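# Mount the loose gear on the gearbox's empty pin

## Task

Place the loose gear on the gearbox's vacant pin so that it meshes with both the central gear and the outer ring gear and rests flat at the same low height as the two gears already there. Never let it drop more than about a finger's width, nor release it from higher than the tops of the gear pins. Once it is above its pin, open the fingers only after the pin is inside the gear's bore and the gear's teeth line up with the ring's. Afterwards, with the gripper empty, withdraw so the hand ends at least 11 cm away from the gears.

## Robot and tools

Robot: one six-joint arm (a Trossen wxai follower) ending in a two-finger parallel gripper. There is only one arm, so every command drives that arm alone. The fingers point along the gripper's +x axis and close along its y axis. The reported hand point (end_effector_position, the pinch link) sits midway between the finger pads, roughly 3 to 4 cm short of the fingertips.

Scene frame: origin on the tabletop right under the arm base, +z up, +y to the left when facing along +x. The state line gives the hand's position in metres, its orientation as a quaternion in w,x,y,z order, and linear (m/s) and angular (rad/s) velocities, all in this frame. The base may be slightly tilted, and the printed hand position gets less accurate the farther the arm reaches.

execute_actions takes "actions", a list holding zero or one item, plus an optional "pictures" flag (images come by default; set false to skip them). An empty list moves nothing and just reports the state. A wait item is {"steps": N} with N up to 300 control steps of 1/30 s; it counts from the previous result and your reply time eats into it. A motion item is {"rows": [...], "steps": N} with N at most 15 (default 15) and 1 to 15 rows. Each row is one control step; if rows run out, the last row repeats.

Each row is 7 numbers, absolute targets rather than offsets: waist, shoulder, elbow, wrist pitch, wrist yaw, wrist roll (radians, same convention as the Joint positions line), then the gripper opening. Stated joint ranges: waist -3.054 to 3.054, shoulder 0.000 to 3.142, elbow 0.000 to 2.356, wrist pitch -1.571 to 1.571, wrist yaw -1.571 to 1.571, wrist roll -3.142 to 3.142. A target more than 0.010 rad beyond a range end, and also beyond the joint's current angle, gets the whole call refused and nothing is sent. True ends may differ from the stated ones by up to 0.010 rad; a command past the real end is clipped there and the result may print "joint sent to its limit" (possibly about an earlier move). Absence of that line does not prove there is room left.

The opening is a unitless number from -1 to 1: +1 is fully open (pads 0.088 m apart), empty fingers touch near -0.80, and values below that change nothing. Closing fully from open needs about 0.5 s. grip_measured reports the actual opening on this same scale. To keep hold of something, command a value well under grip_measured; the larger the gap, the firmer the squeeze (about 34 N per pad at most). Readings may be biased by roughly 1 mm throughout. Slamming the fingers shut can overshoot the force and even pop them open.

Motion limits: each step the sent target stays within a set distance of the measured angle (0.211 rad for waist, shoulder and elbow; 0.213 wrist pitch; 0.267 wrist yaw; 0.228 wrist roll), and targets are pulled back if they would shift the hand more than 70 mm from where it is. Big moves therefore take several calls. Friction may leave a joint short of its target, especially at long reach, and tiny changes may not move it at all, so read Joint positions after each move. Between calls the arm keeps heading for the last row sent until it nearly stops or a step is HELD.

Result lines: Joint positions / Joint velocities list the six joints then the pad gap (m, m/s). "joint command not followed" means the clearance check altered or blocked targets (mounting blocks and posts count as part of the arm). HELD flags steps where your row, fully or partly, was not sent. A torque fault (contact torque reaching a load limit: waist 18.2, shoulder 22.5, elbow 22.4, wrist pitch 5.92, wrist yaw 5.9, wrist roll 5.54 N m, carried weight included) freezes the arm for 10 s and drops the rest of the call. MOTOR HOT appears from 50 °C; at 95 °C an OVER-TEMPERATURE FAULT stops the arm until it cools, and if cooling takes too long the arm loses power and goes limp. Holding loads heats motors, even while you are thinking.

Cameras: cam_head_left, cam_head_right, cam_high, cam_low, cam_wrist, each 896x504, delivered in that order. The wrist camera frame is wrist_camera_optical (+z forward, +x right, +y down), possibly offset by about 24 mm and tilted up to about 5 degrees.

zoom_image: {"camera": name, "region": [x0, y0, x1, y1]} in pixels of that camera's latest full image, top-left origin, box at most 504 by 504; returns an enlarged crop. show_instructions (no arguments) shows the scene's reference pages. read_manual with optional "section" ("licences") returns licence text. finished_scene {"scene": current scene number} ends the scene irreversibly and reports success; replying with no tool call ends everything.

Cautions: loose objects may get nudged occasionally. Never push or drop anything off the table. Avoid drops, slips, slamming the gripper, hard collisions and forceful shoves, and lower the gear gently onto its pin rather than letting it fall. Smooth, economical motion is preferred.

Each tool is called as name(argument=value, ...) on one line, values as JSON.

Reference images:

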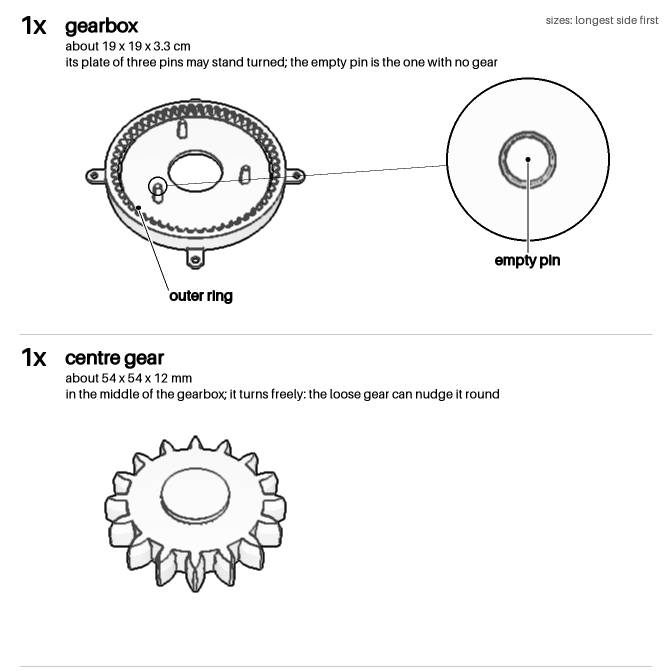

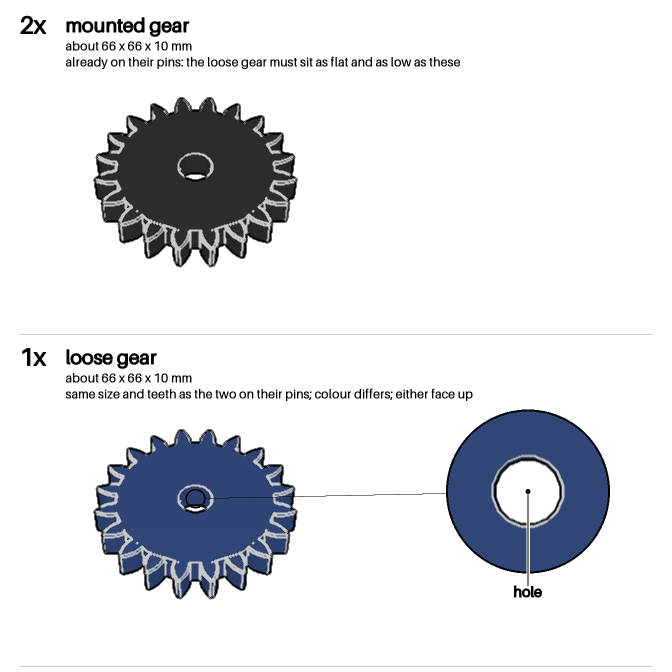

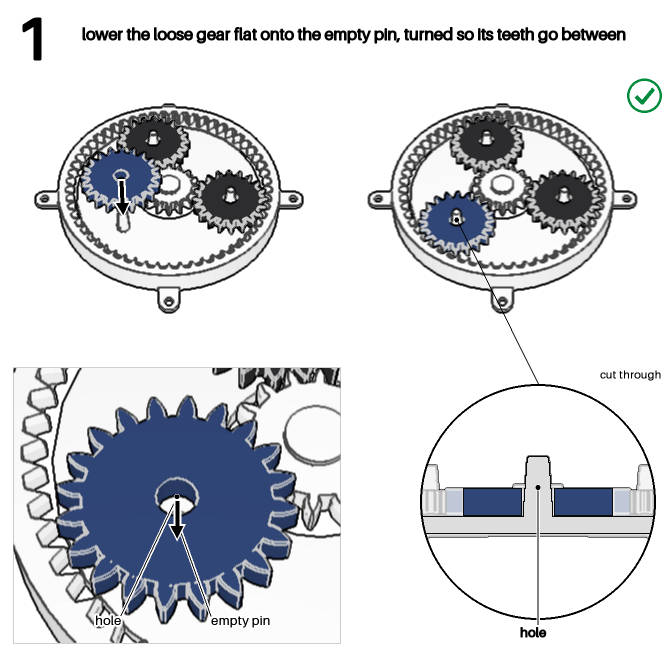

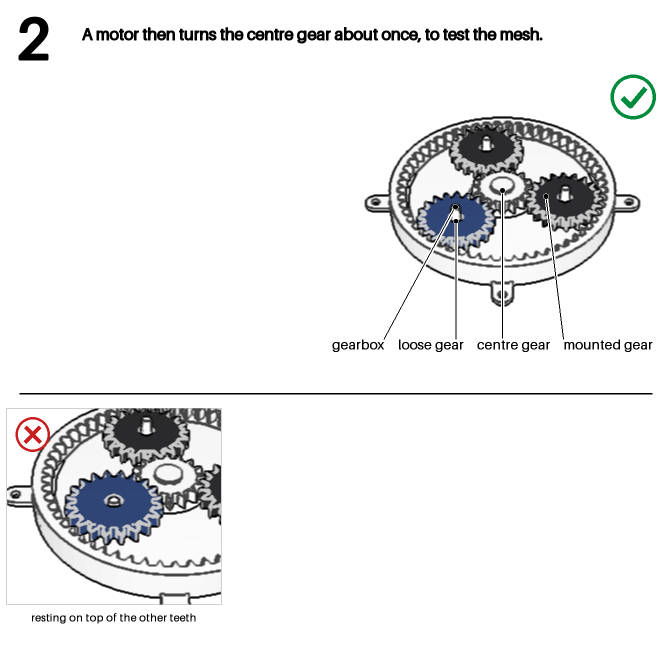

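## Session

execute_actions(actions=[])

Scene clock: 0.00 s of 4147.00 s.
end_effector_position=(+0.3227, +0.1928, +0.4292) grip_measured=+0.821 end_effector_quat_wxyz=(+0.935, -0.352, -0.028, -0.033) end_effector_velocity=(-0.000, -0.001, -0.002) end_effector_angular_velocity=(-0.036, +0.010, -0.004)
Joint positions: [-0.007  0.862  0.667  0.242 -0.003  0.01   0.079]
Joint velocities: [-0.002 -0.002 -0.002 -0.007 -0.007 -0.037 -0.   ]
Heat: hottest shoulder 30 °C (+0.0 °C/min).

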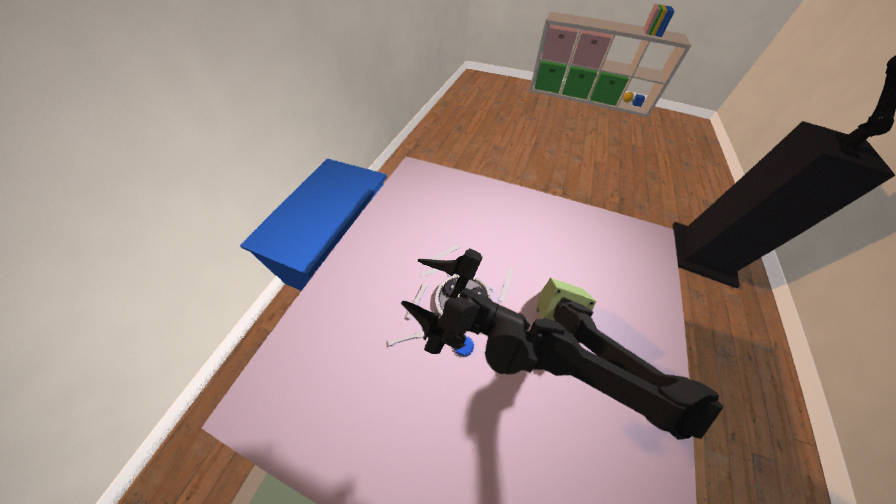

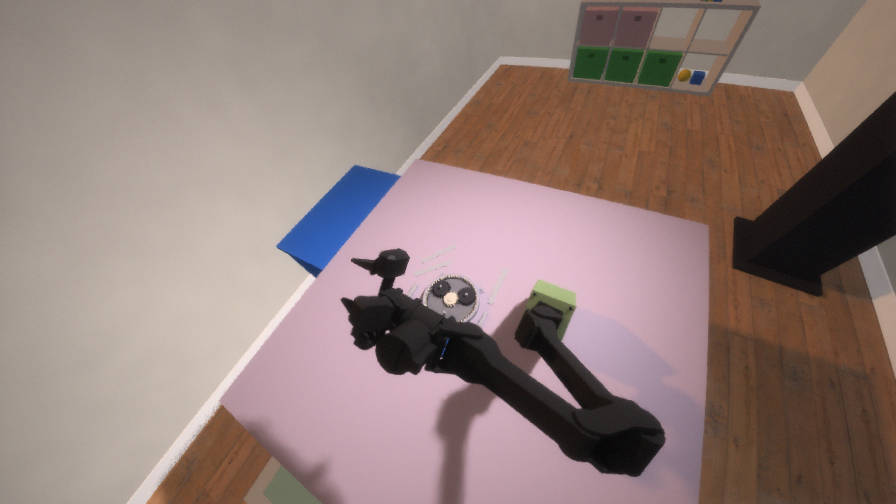

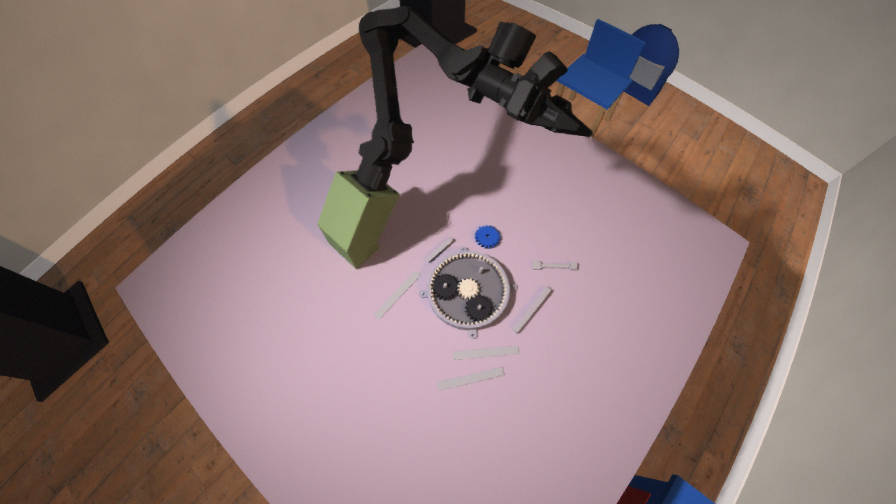

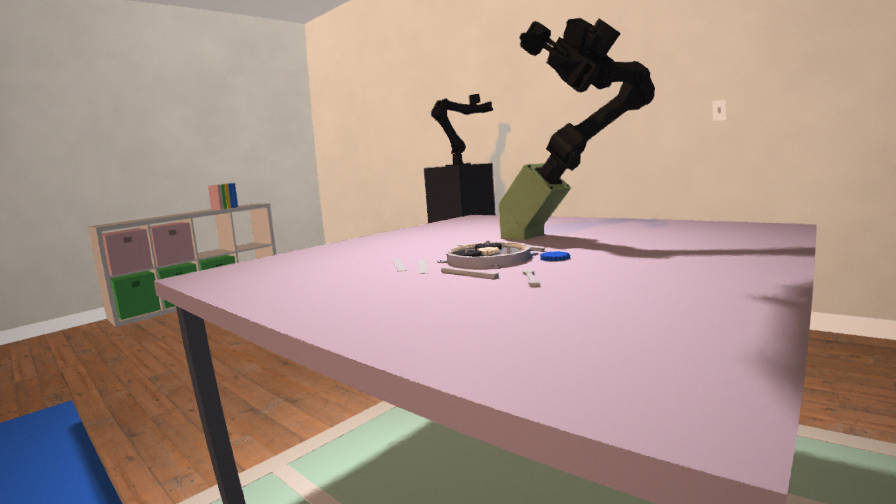

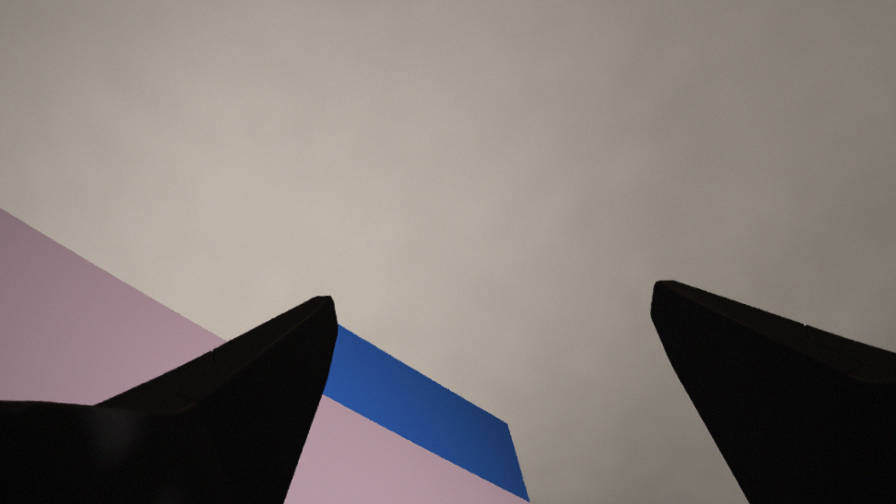

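execute_actions(actions=[{"rows":[[-0.188,1.875,1.149,-1.058,-0.702,0,1]]}], pictures=false)

execute_actions(actions=[{"rows":[[-0.188,1.875,1.149,-1.058,-0.702,0,1]]}], pictures=false)

execute_actions(actions=[{"rows":[[-0.188,1.875,1.149,-1.058,-0.702,0,1]]}])

Scene clock: 35.37 s of 4147.00 s.
end_effector_position=(+0.3942, +0.1249, +0.3244) grip_measured=+0.981 end_effector_quat_wxyz=(+0.904, -0.159, +0.394, +0.044) end_effector_velocity=(-0.050, -0.346, -0.437) end_effector_angular_velocity=(+0.789, +1.785, -1.387)
Joint positions: [-0.179  1.485  1.122 -0.424 -0.657  0.004  0.087]
Joint velocities: [-0.032  1.214  0.066 -1.238 -0.271 -0.007  0.001]
Heat: hottest wrist pitch 33 °C (+5.1 °C/min).
Steps of this call (steps 1 to 190: nothing new was sent; then 28.53 s passed at rest; steps 191 to 205: all 15 steps of this action). Readings (joint positions):
191: [-0.024 0.881 0.689 0.204 -0.049 0.010]
192: [-0.061 0.918 0.734 0.158 -0.112 0.009]
194: [-0.121 1.014 0.831 0.067 -0.221 0.008]
198: [-0.166 1.198 1.007 -0.120 -0.456 0.005]
205: the state above

Scene clock: 35.87 s of 4147.00 s.
end_effector_position=(+0.3058, +0.0502, +0.2007) grip_measured=+0.984 end_effector_quat_wxyz=(+0.712, +0.107, +0.685, -0.115) end_effector_velocity=(-0.061, +0.022, -0.003) end_effector_angular_velocity=(+0.120, +0.271, -0.230)
Joint positions: [-0.183  1.856  1.138 -1.009 -0.698  0.004  0.087]
Joint velocities: [-0.002  0.022  0.022 -0.388 -0.022 -0.022 -0.   ]
Heat: hottest wrist pitch 33 °C (+5.0 °C/min).
Steps of this call (steps 1 to 15: all 15 steps of this action). Readings (joint positions):
1: [-0.180 1.525 1.125 -0.465 -0.665 0.004]
2: [-0.180 1.566 1.127 -0.507 -0.672 0.004]
4: [-0.181 1.648 1.131 -0.592 -0.682 0.004]
8: [-0.182 1.798 1.136 -0.777 -0.690 0.004]
15: the state above

Scene clock: 36.37 s of 4147.00 s.
end_effector_position=(+0.2979, +0.0518, +0.1991) grip_measured=+0.984 end_effector_quat_wxyz=(+0.696, +0.122, +0.697, -0.124) end_effector_velocity=(+0.000, +0.002, -0.001) end_effector_angular_velocity=(+0.024, -0.000, -0.017)
Joint positions: [-0.183  1.865  1.14  -1.056 -0.699  0.004  0.087]
Joint velocities: [-0.002  0.007  0.002 -0.007 -0.022  0.007  0.   ]
Heat: hottest elbow 32 °C (+3.3 °C/min).
Steps of this call (steps 1 to 15: all 15 steps of this action). Readings (joint positions):
1: [-0.183 1.857 1.138 -1.021 -0.698 0.004]
2: [-0.183 1.859 1.139 -1.029 -0.699 0.004]
4: [-0.183 1.862 1.139 -1.041 -0.699 0.004]
8: [-0.183 1.865 1.139 -1.051 -0.699 0.004]
15: the state above

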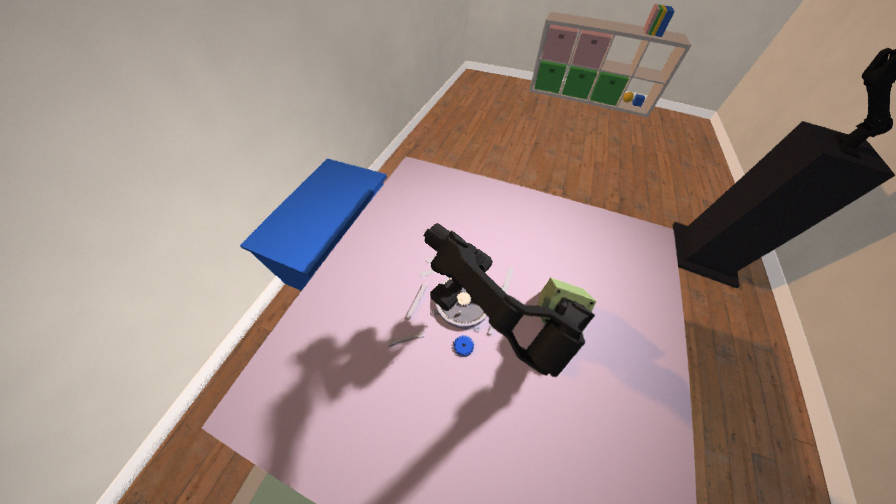

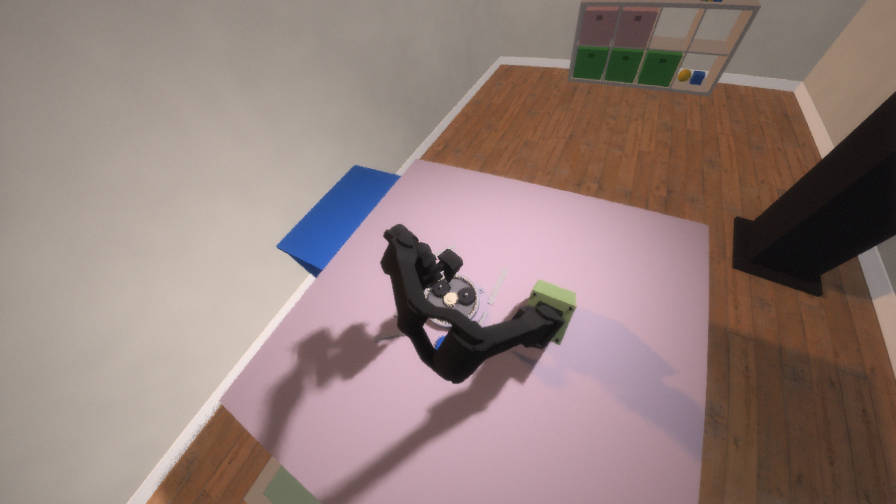

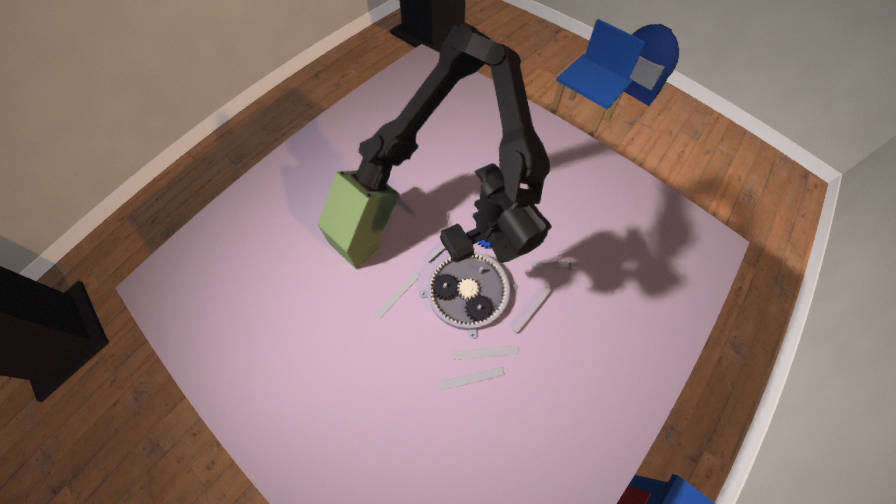

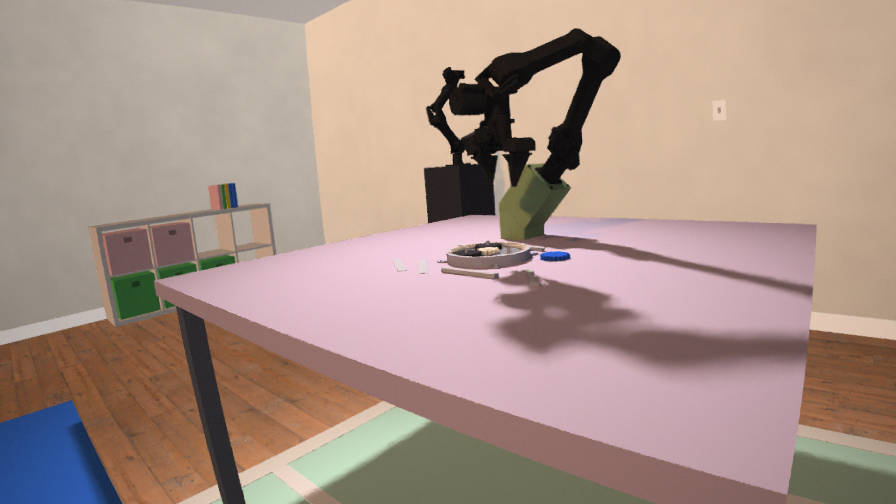

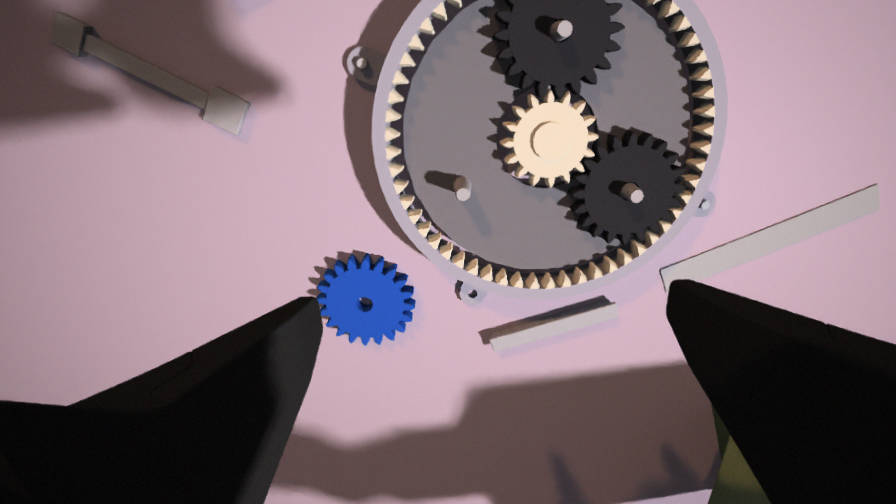

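execute_actions(actions=[{"rows":[[0.1,1.75,1.0,-0.8,-0.7,0.4,1],[0.1,1.75,1.0,-0.8,-0.7,0.4,1],[0.1,1.75,1.0,-0.8,-0.7,0.4,1],[0.1,1.75,1.0,-0.8,-0.7,0.4,1],[0.1,1.75,1.0,-0.8,-0.7,0.4,1],[0.31,1.591,0.754,-0.514,-0.7,0.8,1]]}], pictures=false)

execute_actions(actions=[{"rows":[[0.31,1.591,0.754,-0.514,-0.7,0.8,1]]}])

Scene clock: 61.30 s of 4147.00 s.
end_effector_position=(+0.2480, +0.1415, +0.1018) grip_measured=+0.984 end_effector_quat_wxyz=(+0.686, +0.149, +0.695, -0.155) end_effector_velocity=(-0.021, +0.015, -0.026) end_effector_angular_velocity=(+0.039, -0.071, -0.570)
Joint positions: [ 0.29   1.617  0.78  -0.551 -0.702  0.7    0.087]
Joint velocities: [ 0.115 -0.1   -0.188  0.286 -0.007  0.784 -0.   ]
Heat: hottest elbow 33 °C (+3.0 °C/min).
Steps of this call (steps 1 to 15: the robot went on to your last target; steps 16 to 210: nothing new was sent; then 17.43 s passed at rest; steps 211 to 225: all 15 steps of this action). Readings (joint positions):
211: [-0.174 1.856 1.125 -1.021 -0.698 0.039]
212: [-0.139 1.838 1.099 -0.967 -0.695 0.090]
214: [-0.042 1.806 1.059 -0.901 -0.697 0.189]
218: [0.135 1.698 0.929 -0.740 -0.700 0.383]
225: the state above

Scene clock: 61.80 s of 4147.00 s.
end_effector_position=(+0.2461, +0.1450, +0.0989) grip_measured=+0.984 end_effector_quat_wxyz=(+0.684, +0.173, +0.687, -0.173) end_effector_velocity=(+0.001, +0.002, +0.001) end_effector_angular_velocity=(+0.010, -0.008, -0.001)
Joint positions: [ 0.308  1.603  0.76  -0.516 -0.702  0.794  0.087]
Joint velocities: [-0.002 -0.007 -0.002  0.007 -0.007  0.007 -0.   ]
Heat: hottest elbow 33 °C (+3.0 °C/min).
Steps of this call (steps 1 to 15: all 15 steps of this action). Readings (joint positions):
1: [0.294 1.614 0.774 -0.543 -0.702 0.723]
2: [0.297 1.612 0.771 -0.536 -0.702 0.740]
4: [0.301 1.608 0.767 -0.527 -0.702 0.764]
8: [0.306 1.605 0.763 -0.520 -0.702 0.785]
15: the state above

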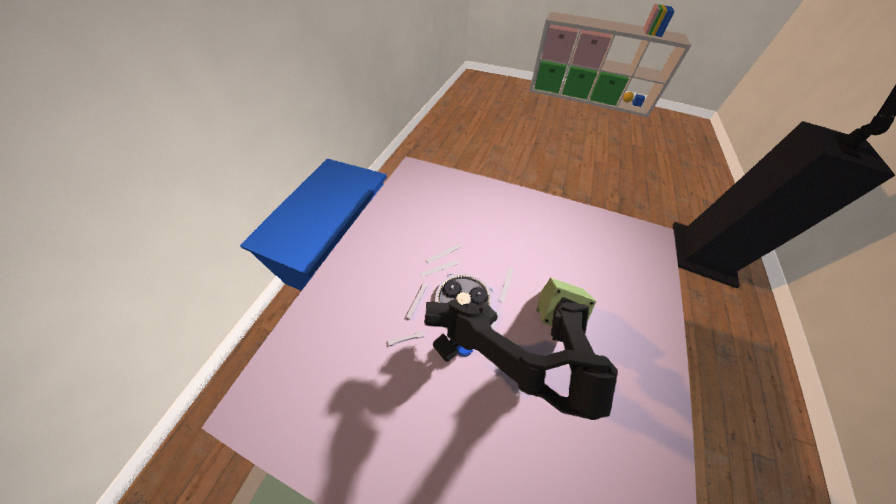

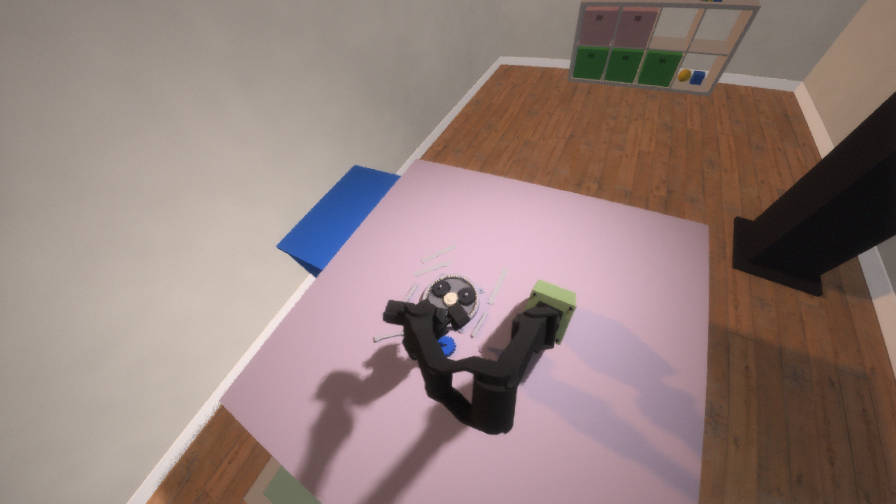

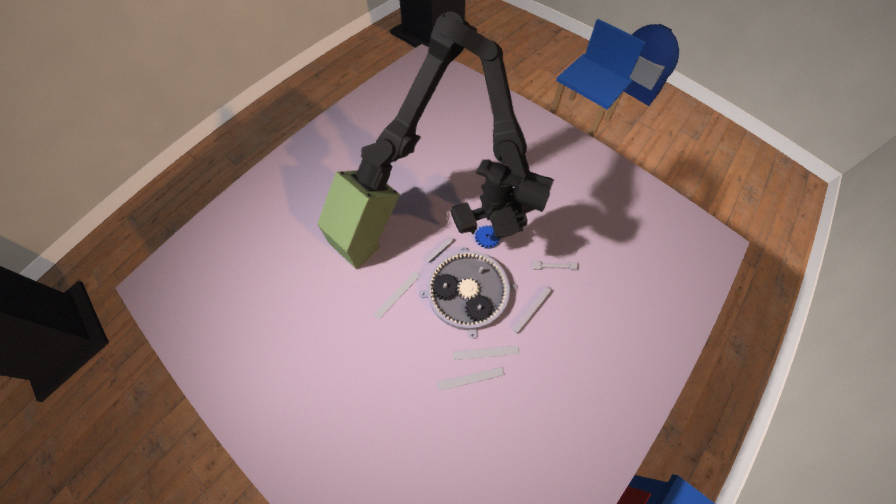

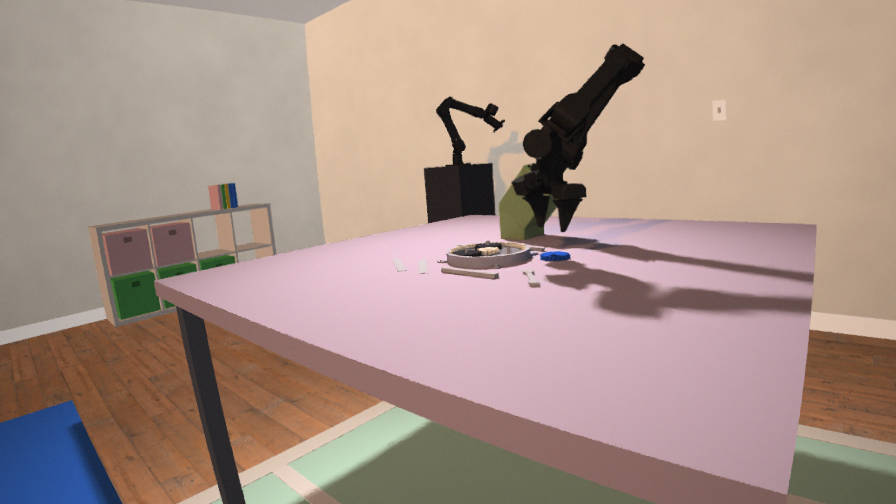

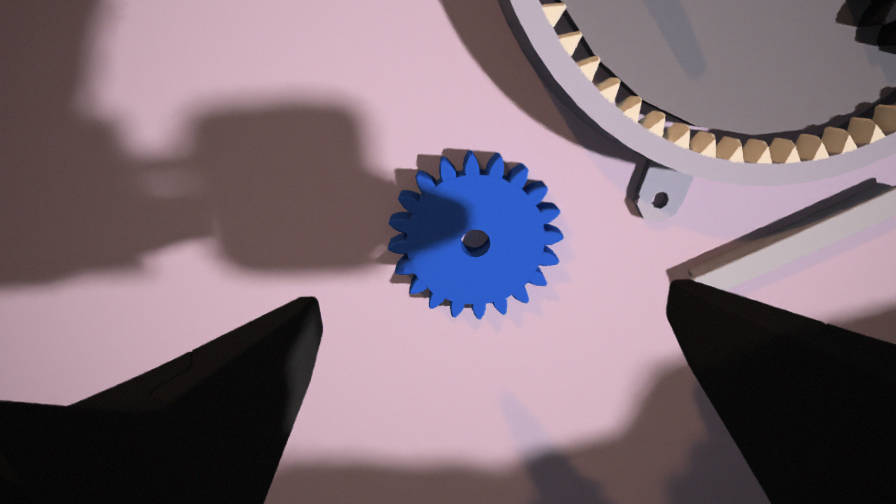

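execute_actions(actions=[{"rows":[[0.34,1.62,0.74,-0.45,-0.69,0.87,1],[0.34,1.62,0.74,-0.45,-0.69,0.87,1],[0.37,1.65,0.725,-0.38,-0.685,0.95,1],[0.37,1.65,0.725,-0.38,-0.685,0.95,1],[0.40,1.68,0.71,-0.31,-0.675,1.02,1],[0.40,1.68,0.71,-0.31,-0.675,1.02,1],[0.43,1.705,0.70,-0.245,-0.667,1.085,1]]}])

Scene clock: 73.73 s of 4147.00 s.
end_effector_position=(+0.2476, +0.1507, +0.0579) grip_measured=+0.984 end_effector_quat_wxyz=(+0.678, +0.216, +0.672, -0.208) end_effector_velocity=(+0.011, +0.009, -0.007) end_effector_angular_velocity=(+0.026, -0.048, -0.034)
Joint positions: [ 0.424  1.691  0.707 -0.26  -0.672  1.067  0.087]
Joint velocities: [ 0.027  0.017 -0.002  0.11   0.007  0.11  -0.   ]
Heat: hottest waist 32 °C (+1.0 °C/min).
Steps of this call (steps 1 to 15: the robot went on to your last target; steps 16 to 210: nothing new was sent; then 4.43 s passed at rest; steps 211 to 225: all 15 steps of this action). Readings (joint positions):
211: [0.310 1.602 0.757 -0.506 -0.701 0.808]
212: [0.316 1.602 0.755 -0.491 -0.699 0.822]
214: [0.335 1.610 0.747 -0.448 -0.695 0.869]
218: [0.387 1.657 0.724 -0.335 -0.681 0.988]
225: the state above

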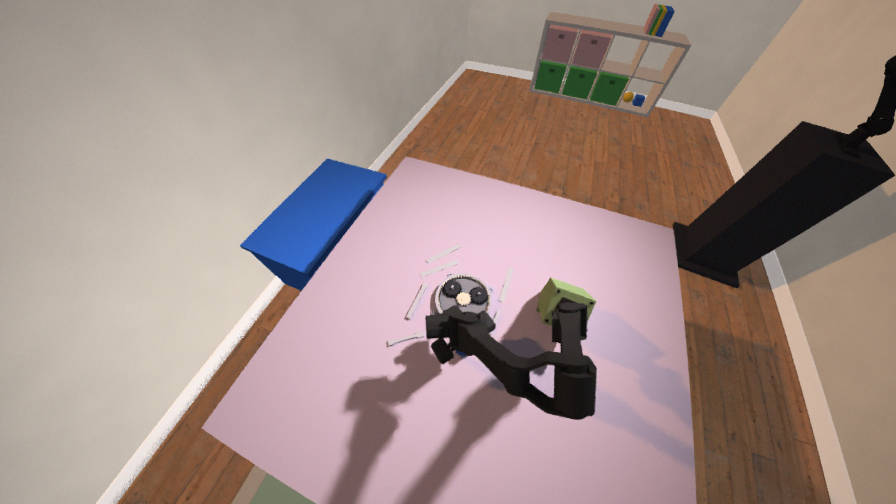

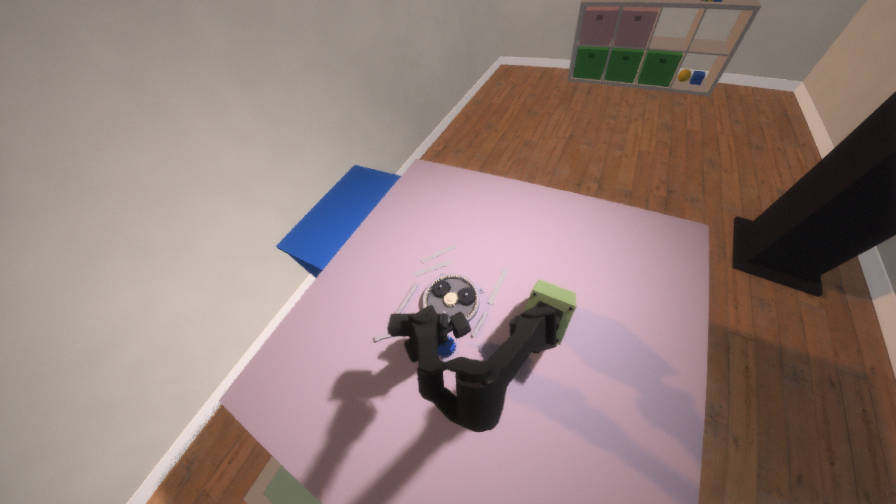

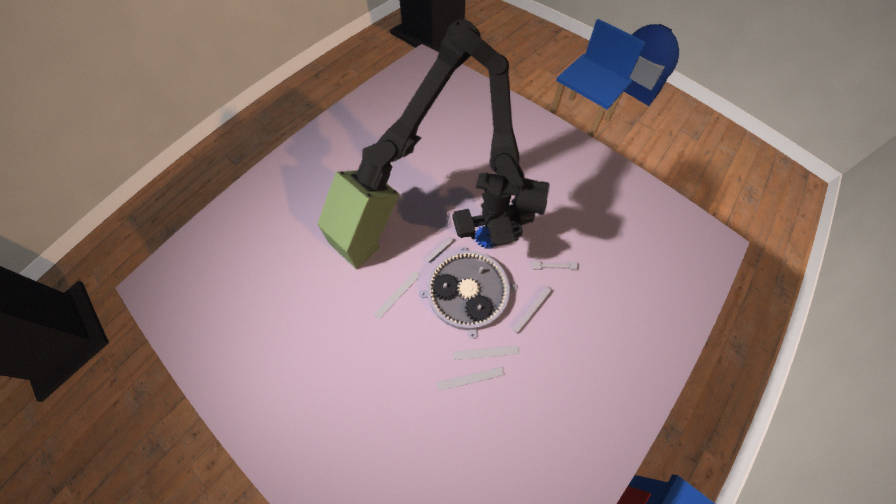

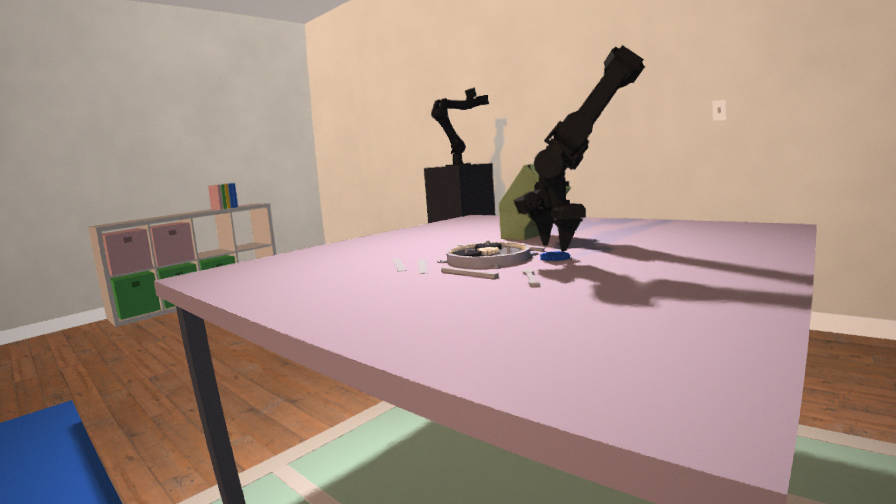

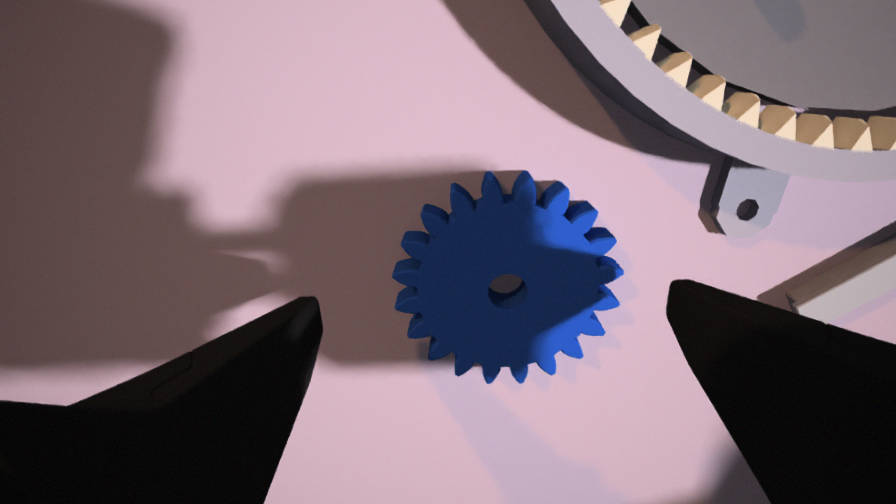

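execute_actions(actions=[{"rows":[[0.445,1.71,0.695,-0.23,-0.665,1.11,1],[0.445,1.71,0.695,-0.23,-0.665,1.11,1],[0.46,1.72,0.69,-0.20,-0.66,1.15,1],[0.46,1.72,0.69,-0.20,-0.66,1.15,1],[0.475,1.73,0.68,-0.174,-0.657,1.19,1]]}])

Scene clock: 80.93 s of 4147.00 s.
end_effector_position=(+0.2431, +0.1540, +0.0433) grip_measured=+0.984 end_effector_quat_wxyz=(+0.669, +0.237, +0.667, -0.227) end_effector_velocity=(+0.003, +0.001, -0.000) end_effector_angular_velocity=(+0.002, -0.017, -0.007)
Joint positions: [ 0.472  1.719  0.686 -0.178 -0.661  1.182  0.087]
Joint velocities: [ 0.002 -0.002 -0.002  0.022  0.007  0.022 -0.   ]
Heat: hottest waist 32 °C (+0.0 °C/min).
Steps of this call (steps 1 to 30: the robot went on to your last target; steps 31 to 201: nothing new was sent; steps 202 to 216: all 15 steps of this action). Readings (joint positions):
202: [0.429 1.696 0.704 -0.244 -0.670 1.085]
203: [0.432 1.697 0.703 -0.241 -0.669 1.090]
205: [0.441 1.701 0.701 -0.225 -0.667 1.112]
209: [0.464 1.714 0.691 -0.194 -0.663 1.160]
216: the state above

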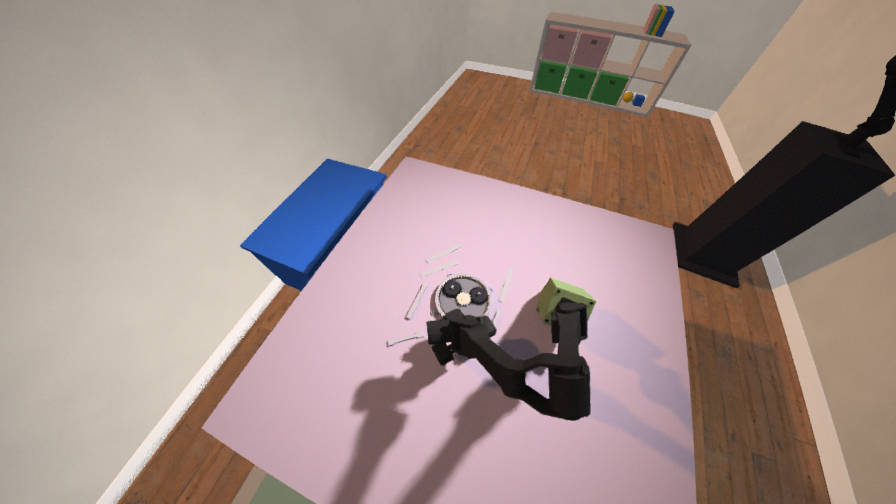

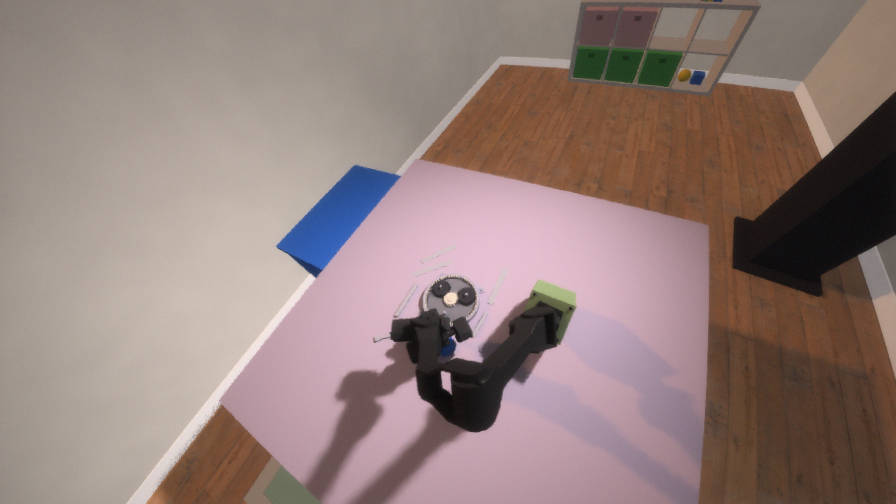

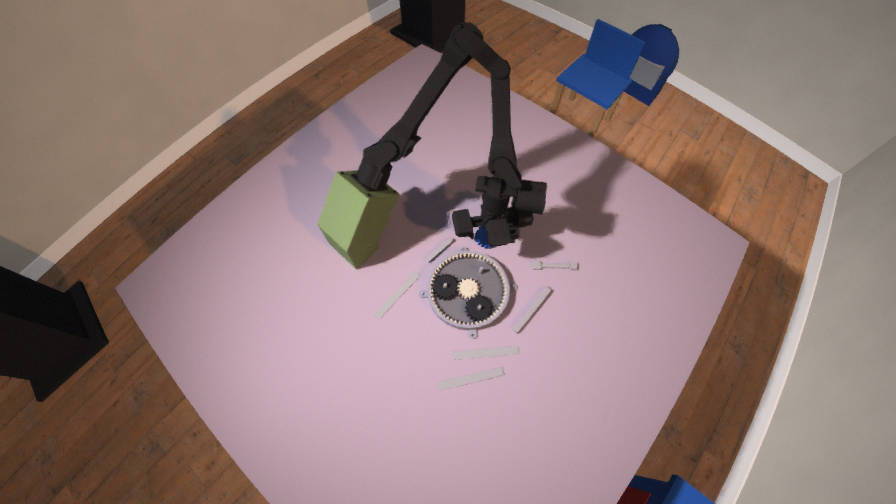

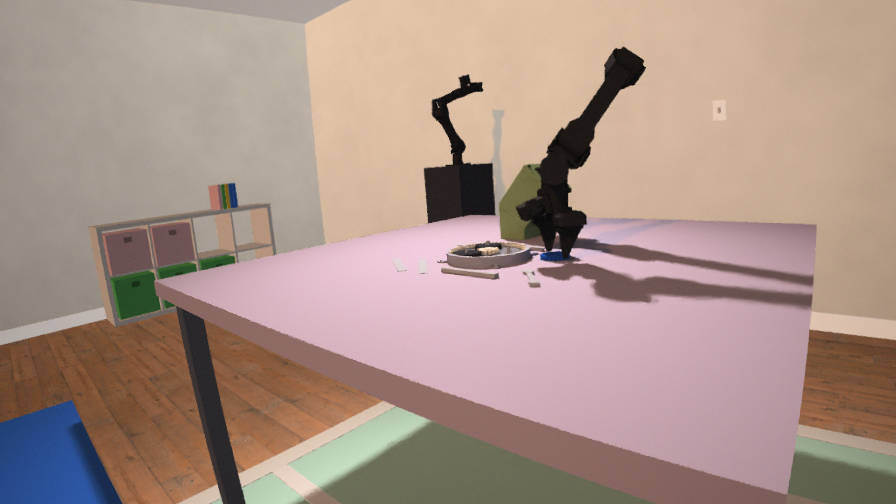

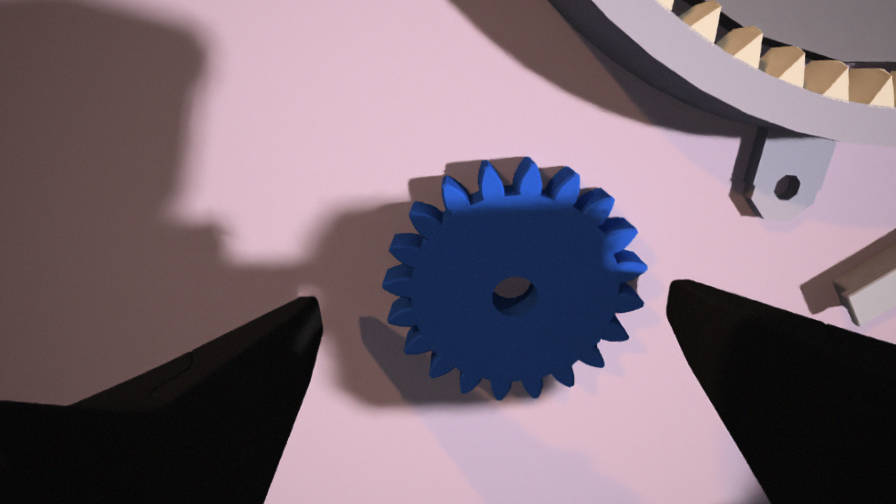

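execute_actions(actions=[{"rows":[[0.483,1.745,0.668,-0.15,-0.657,1.2,1]]}])

Scene clock: 88.90 s of 4147.00 s.
end_effector_position=(+0.2400, +0.1517, +0.0380) grip_measured=+0.984 end_effector_quat_wxyz=(+0.666, +0.238, +0.668, -0.231) end_effector_velocity=(-0.005, -0.001, -0.001) end_effector_angular_velocity=(+0.012, +0.021, -0.019)
Joint positions: [ 0.481  1.735  0.673 -0.152 -0.66   1.195  0.087]
Joint velocities: [-0.002  0.002 -0.007 -0.007 -0.022  0.007 -0.   ]
Heat: hottest shoulder 33 °C (+1.0 °C/min).
Steps of this call (steps 1 to 15: the robot went on to your last target; steps 16 to 210: nothing new was sent; then 0.47 s passed at rest; steps 211 to 225: all 15 steps of this action). Readings (joint positions):
211: [0.473 1.722 0.683 -0.172 -0.660 1.188]
212: [0.475 1.724 0.682 -0.165 -0.660 1.189]
214: [0.478 1.729 0.678 -0.160 -0.660 1.192]
218: [0.481 1.734 0.673 -0.155 -0.660 1.195]
225: the state above

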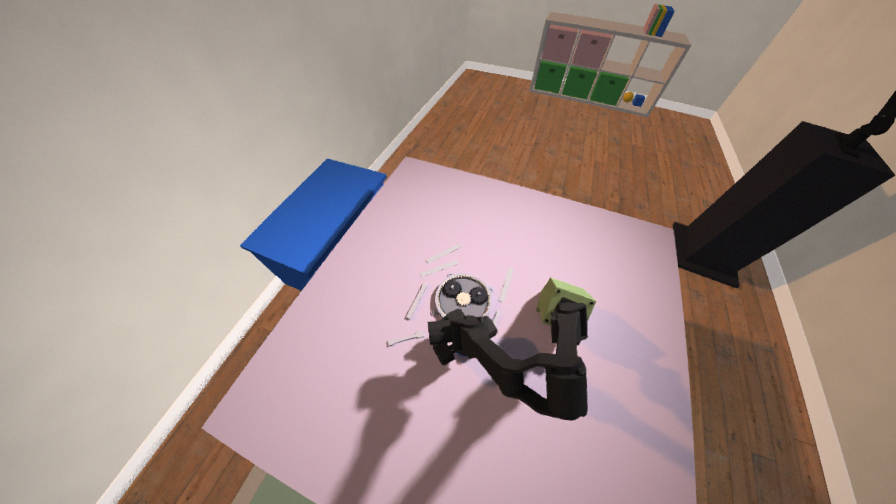

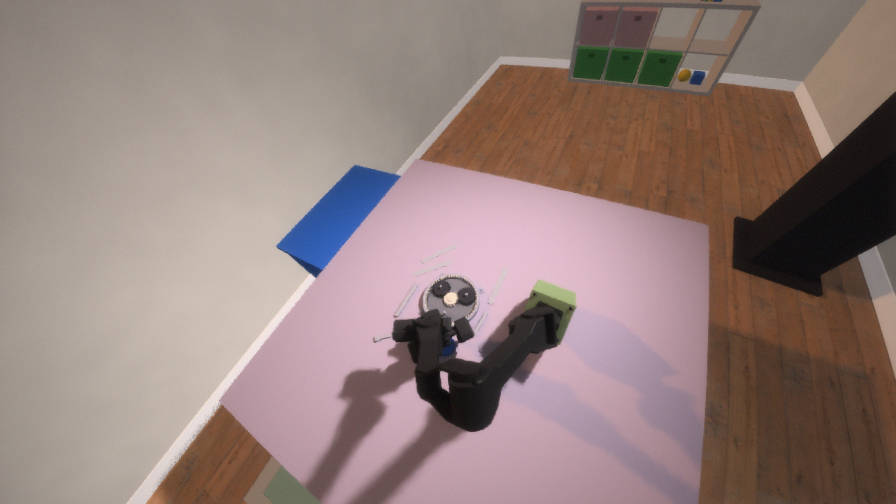

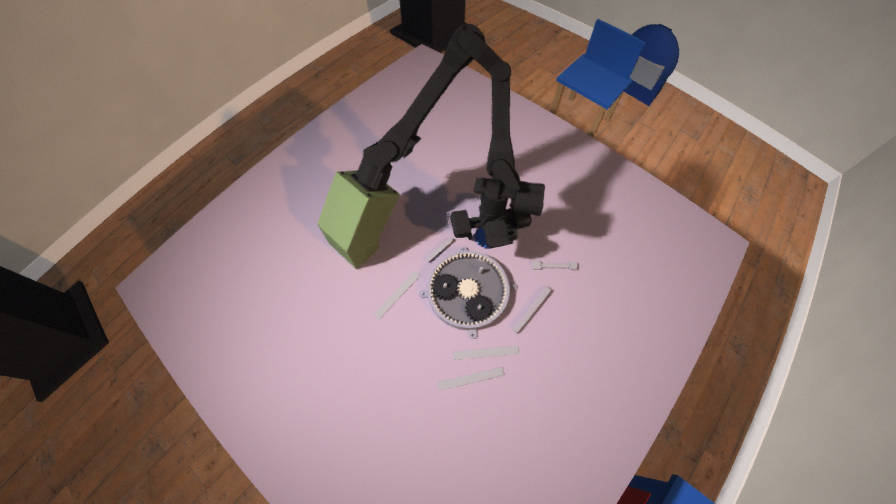

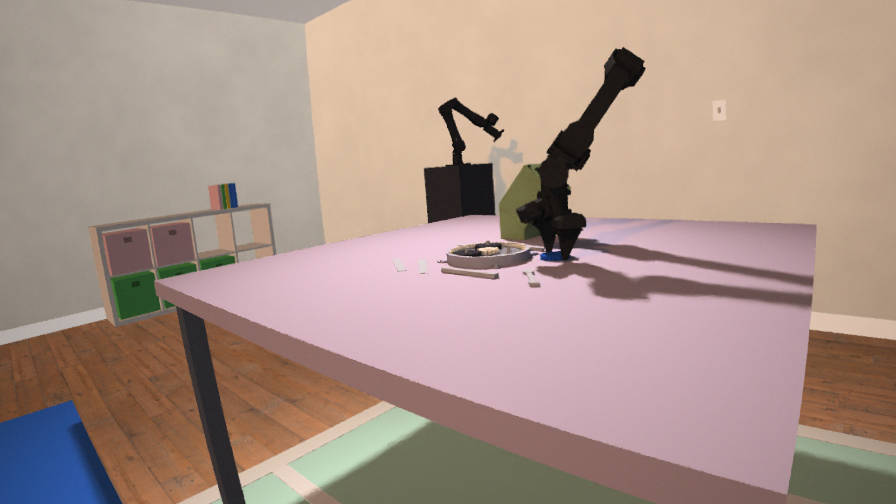

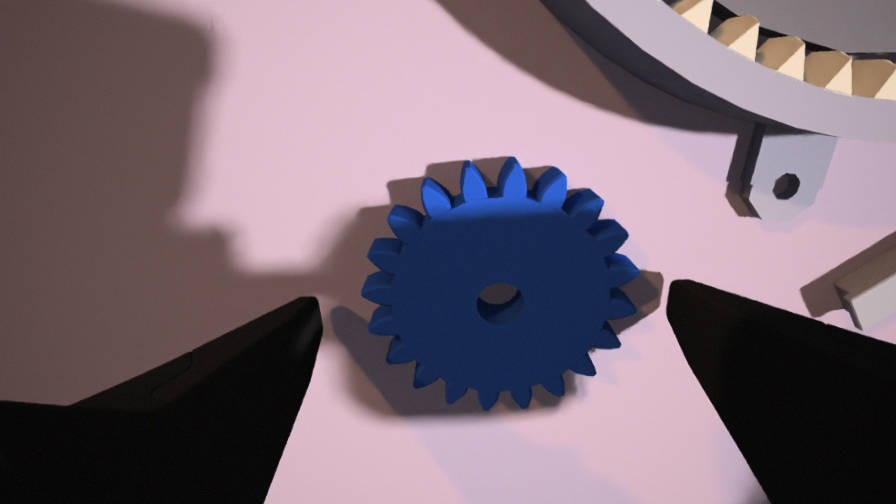

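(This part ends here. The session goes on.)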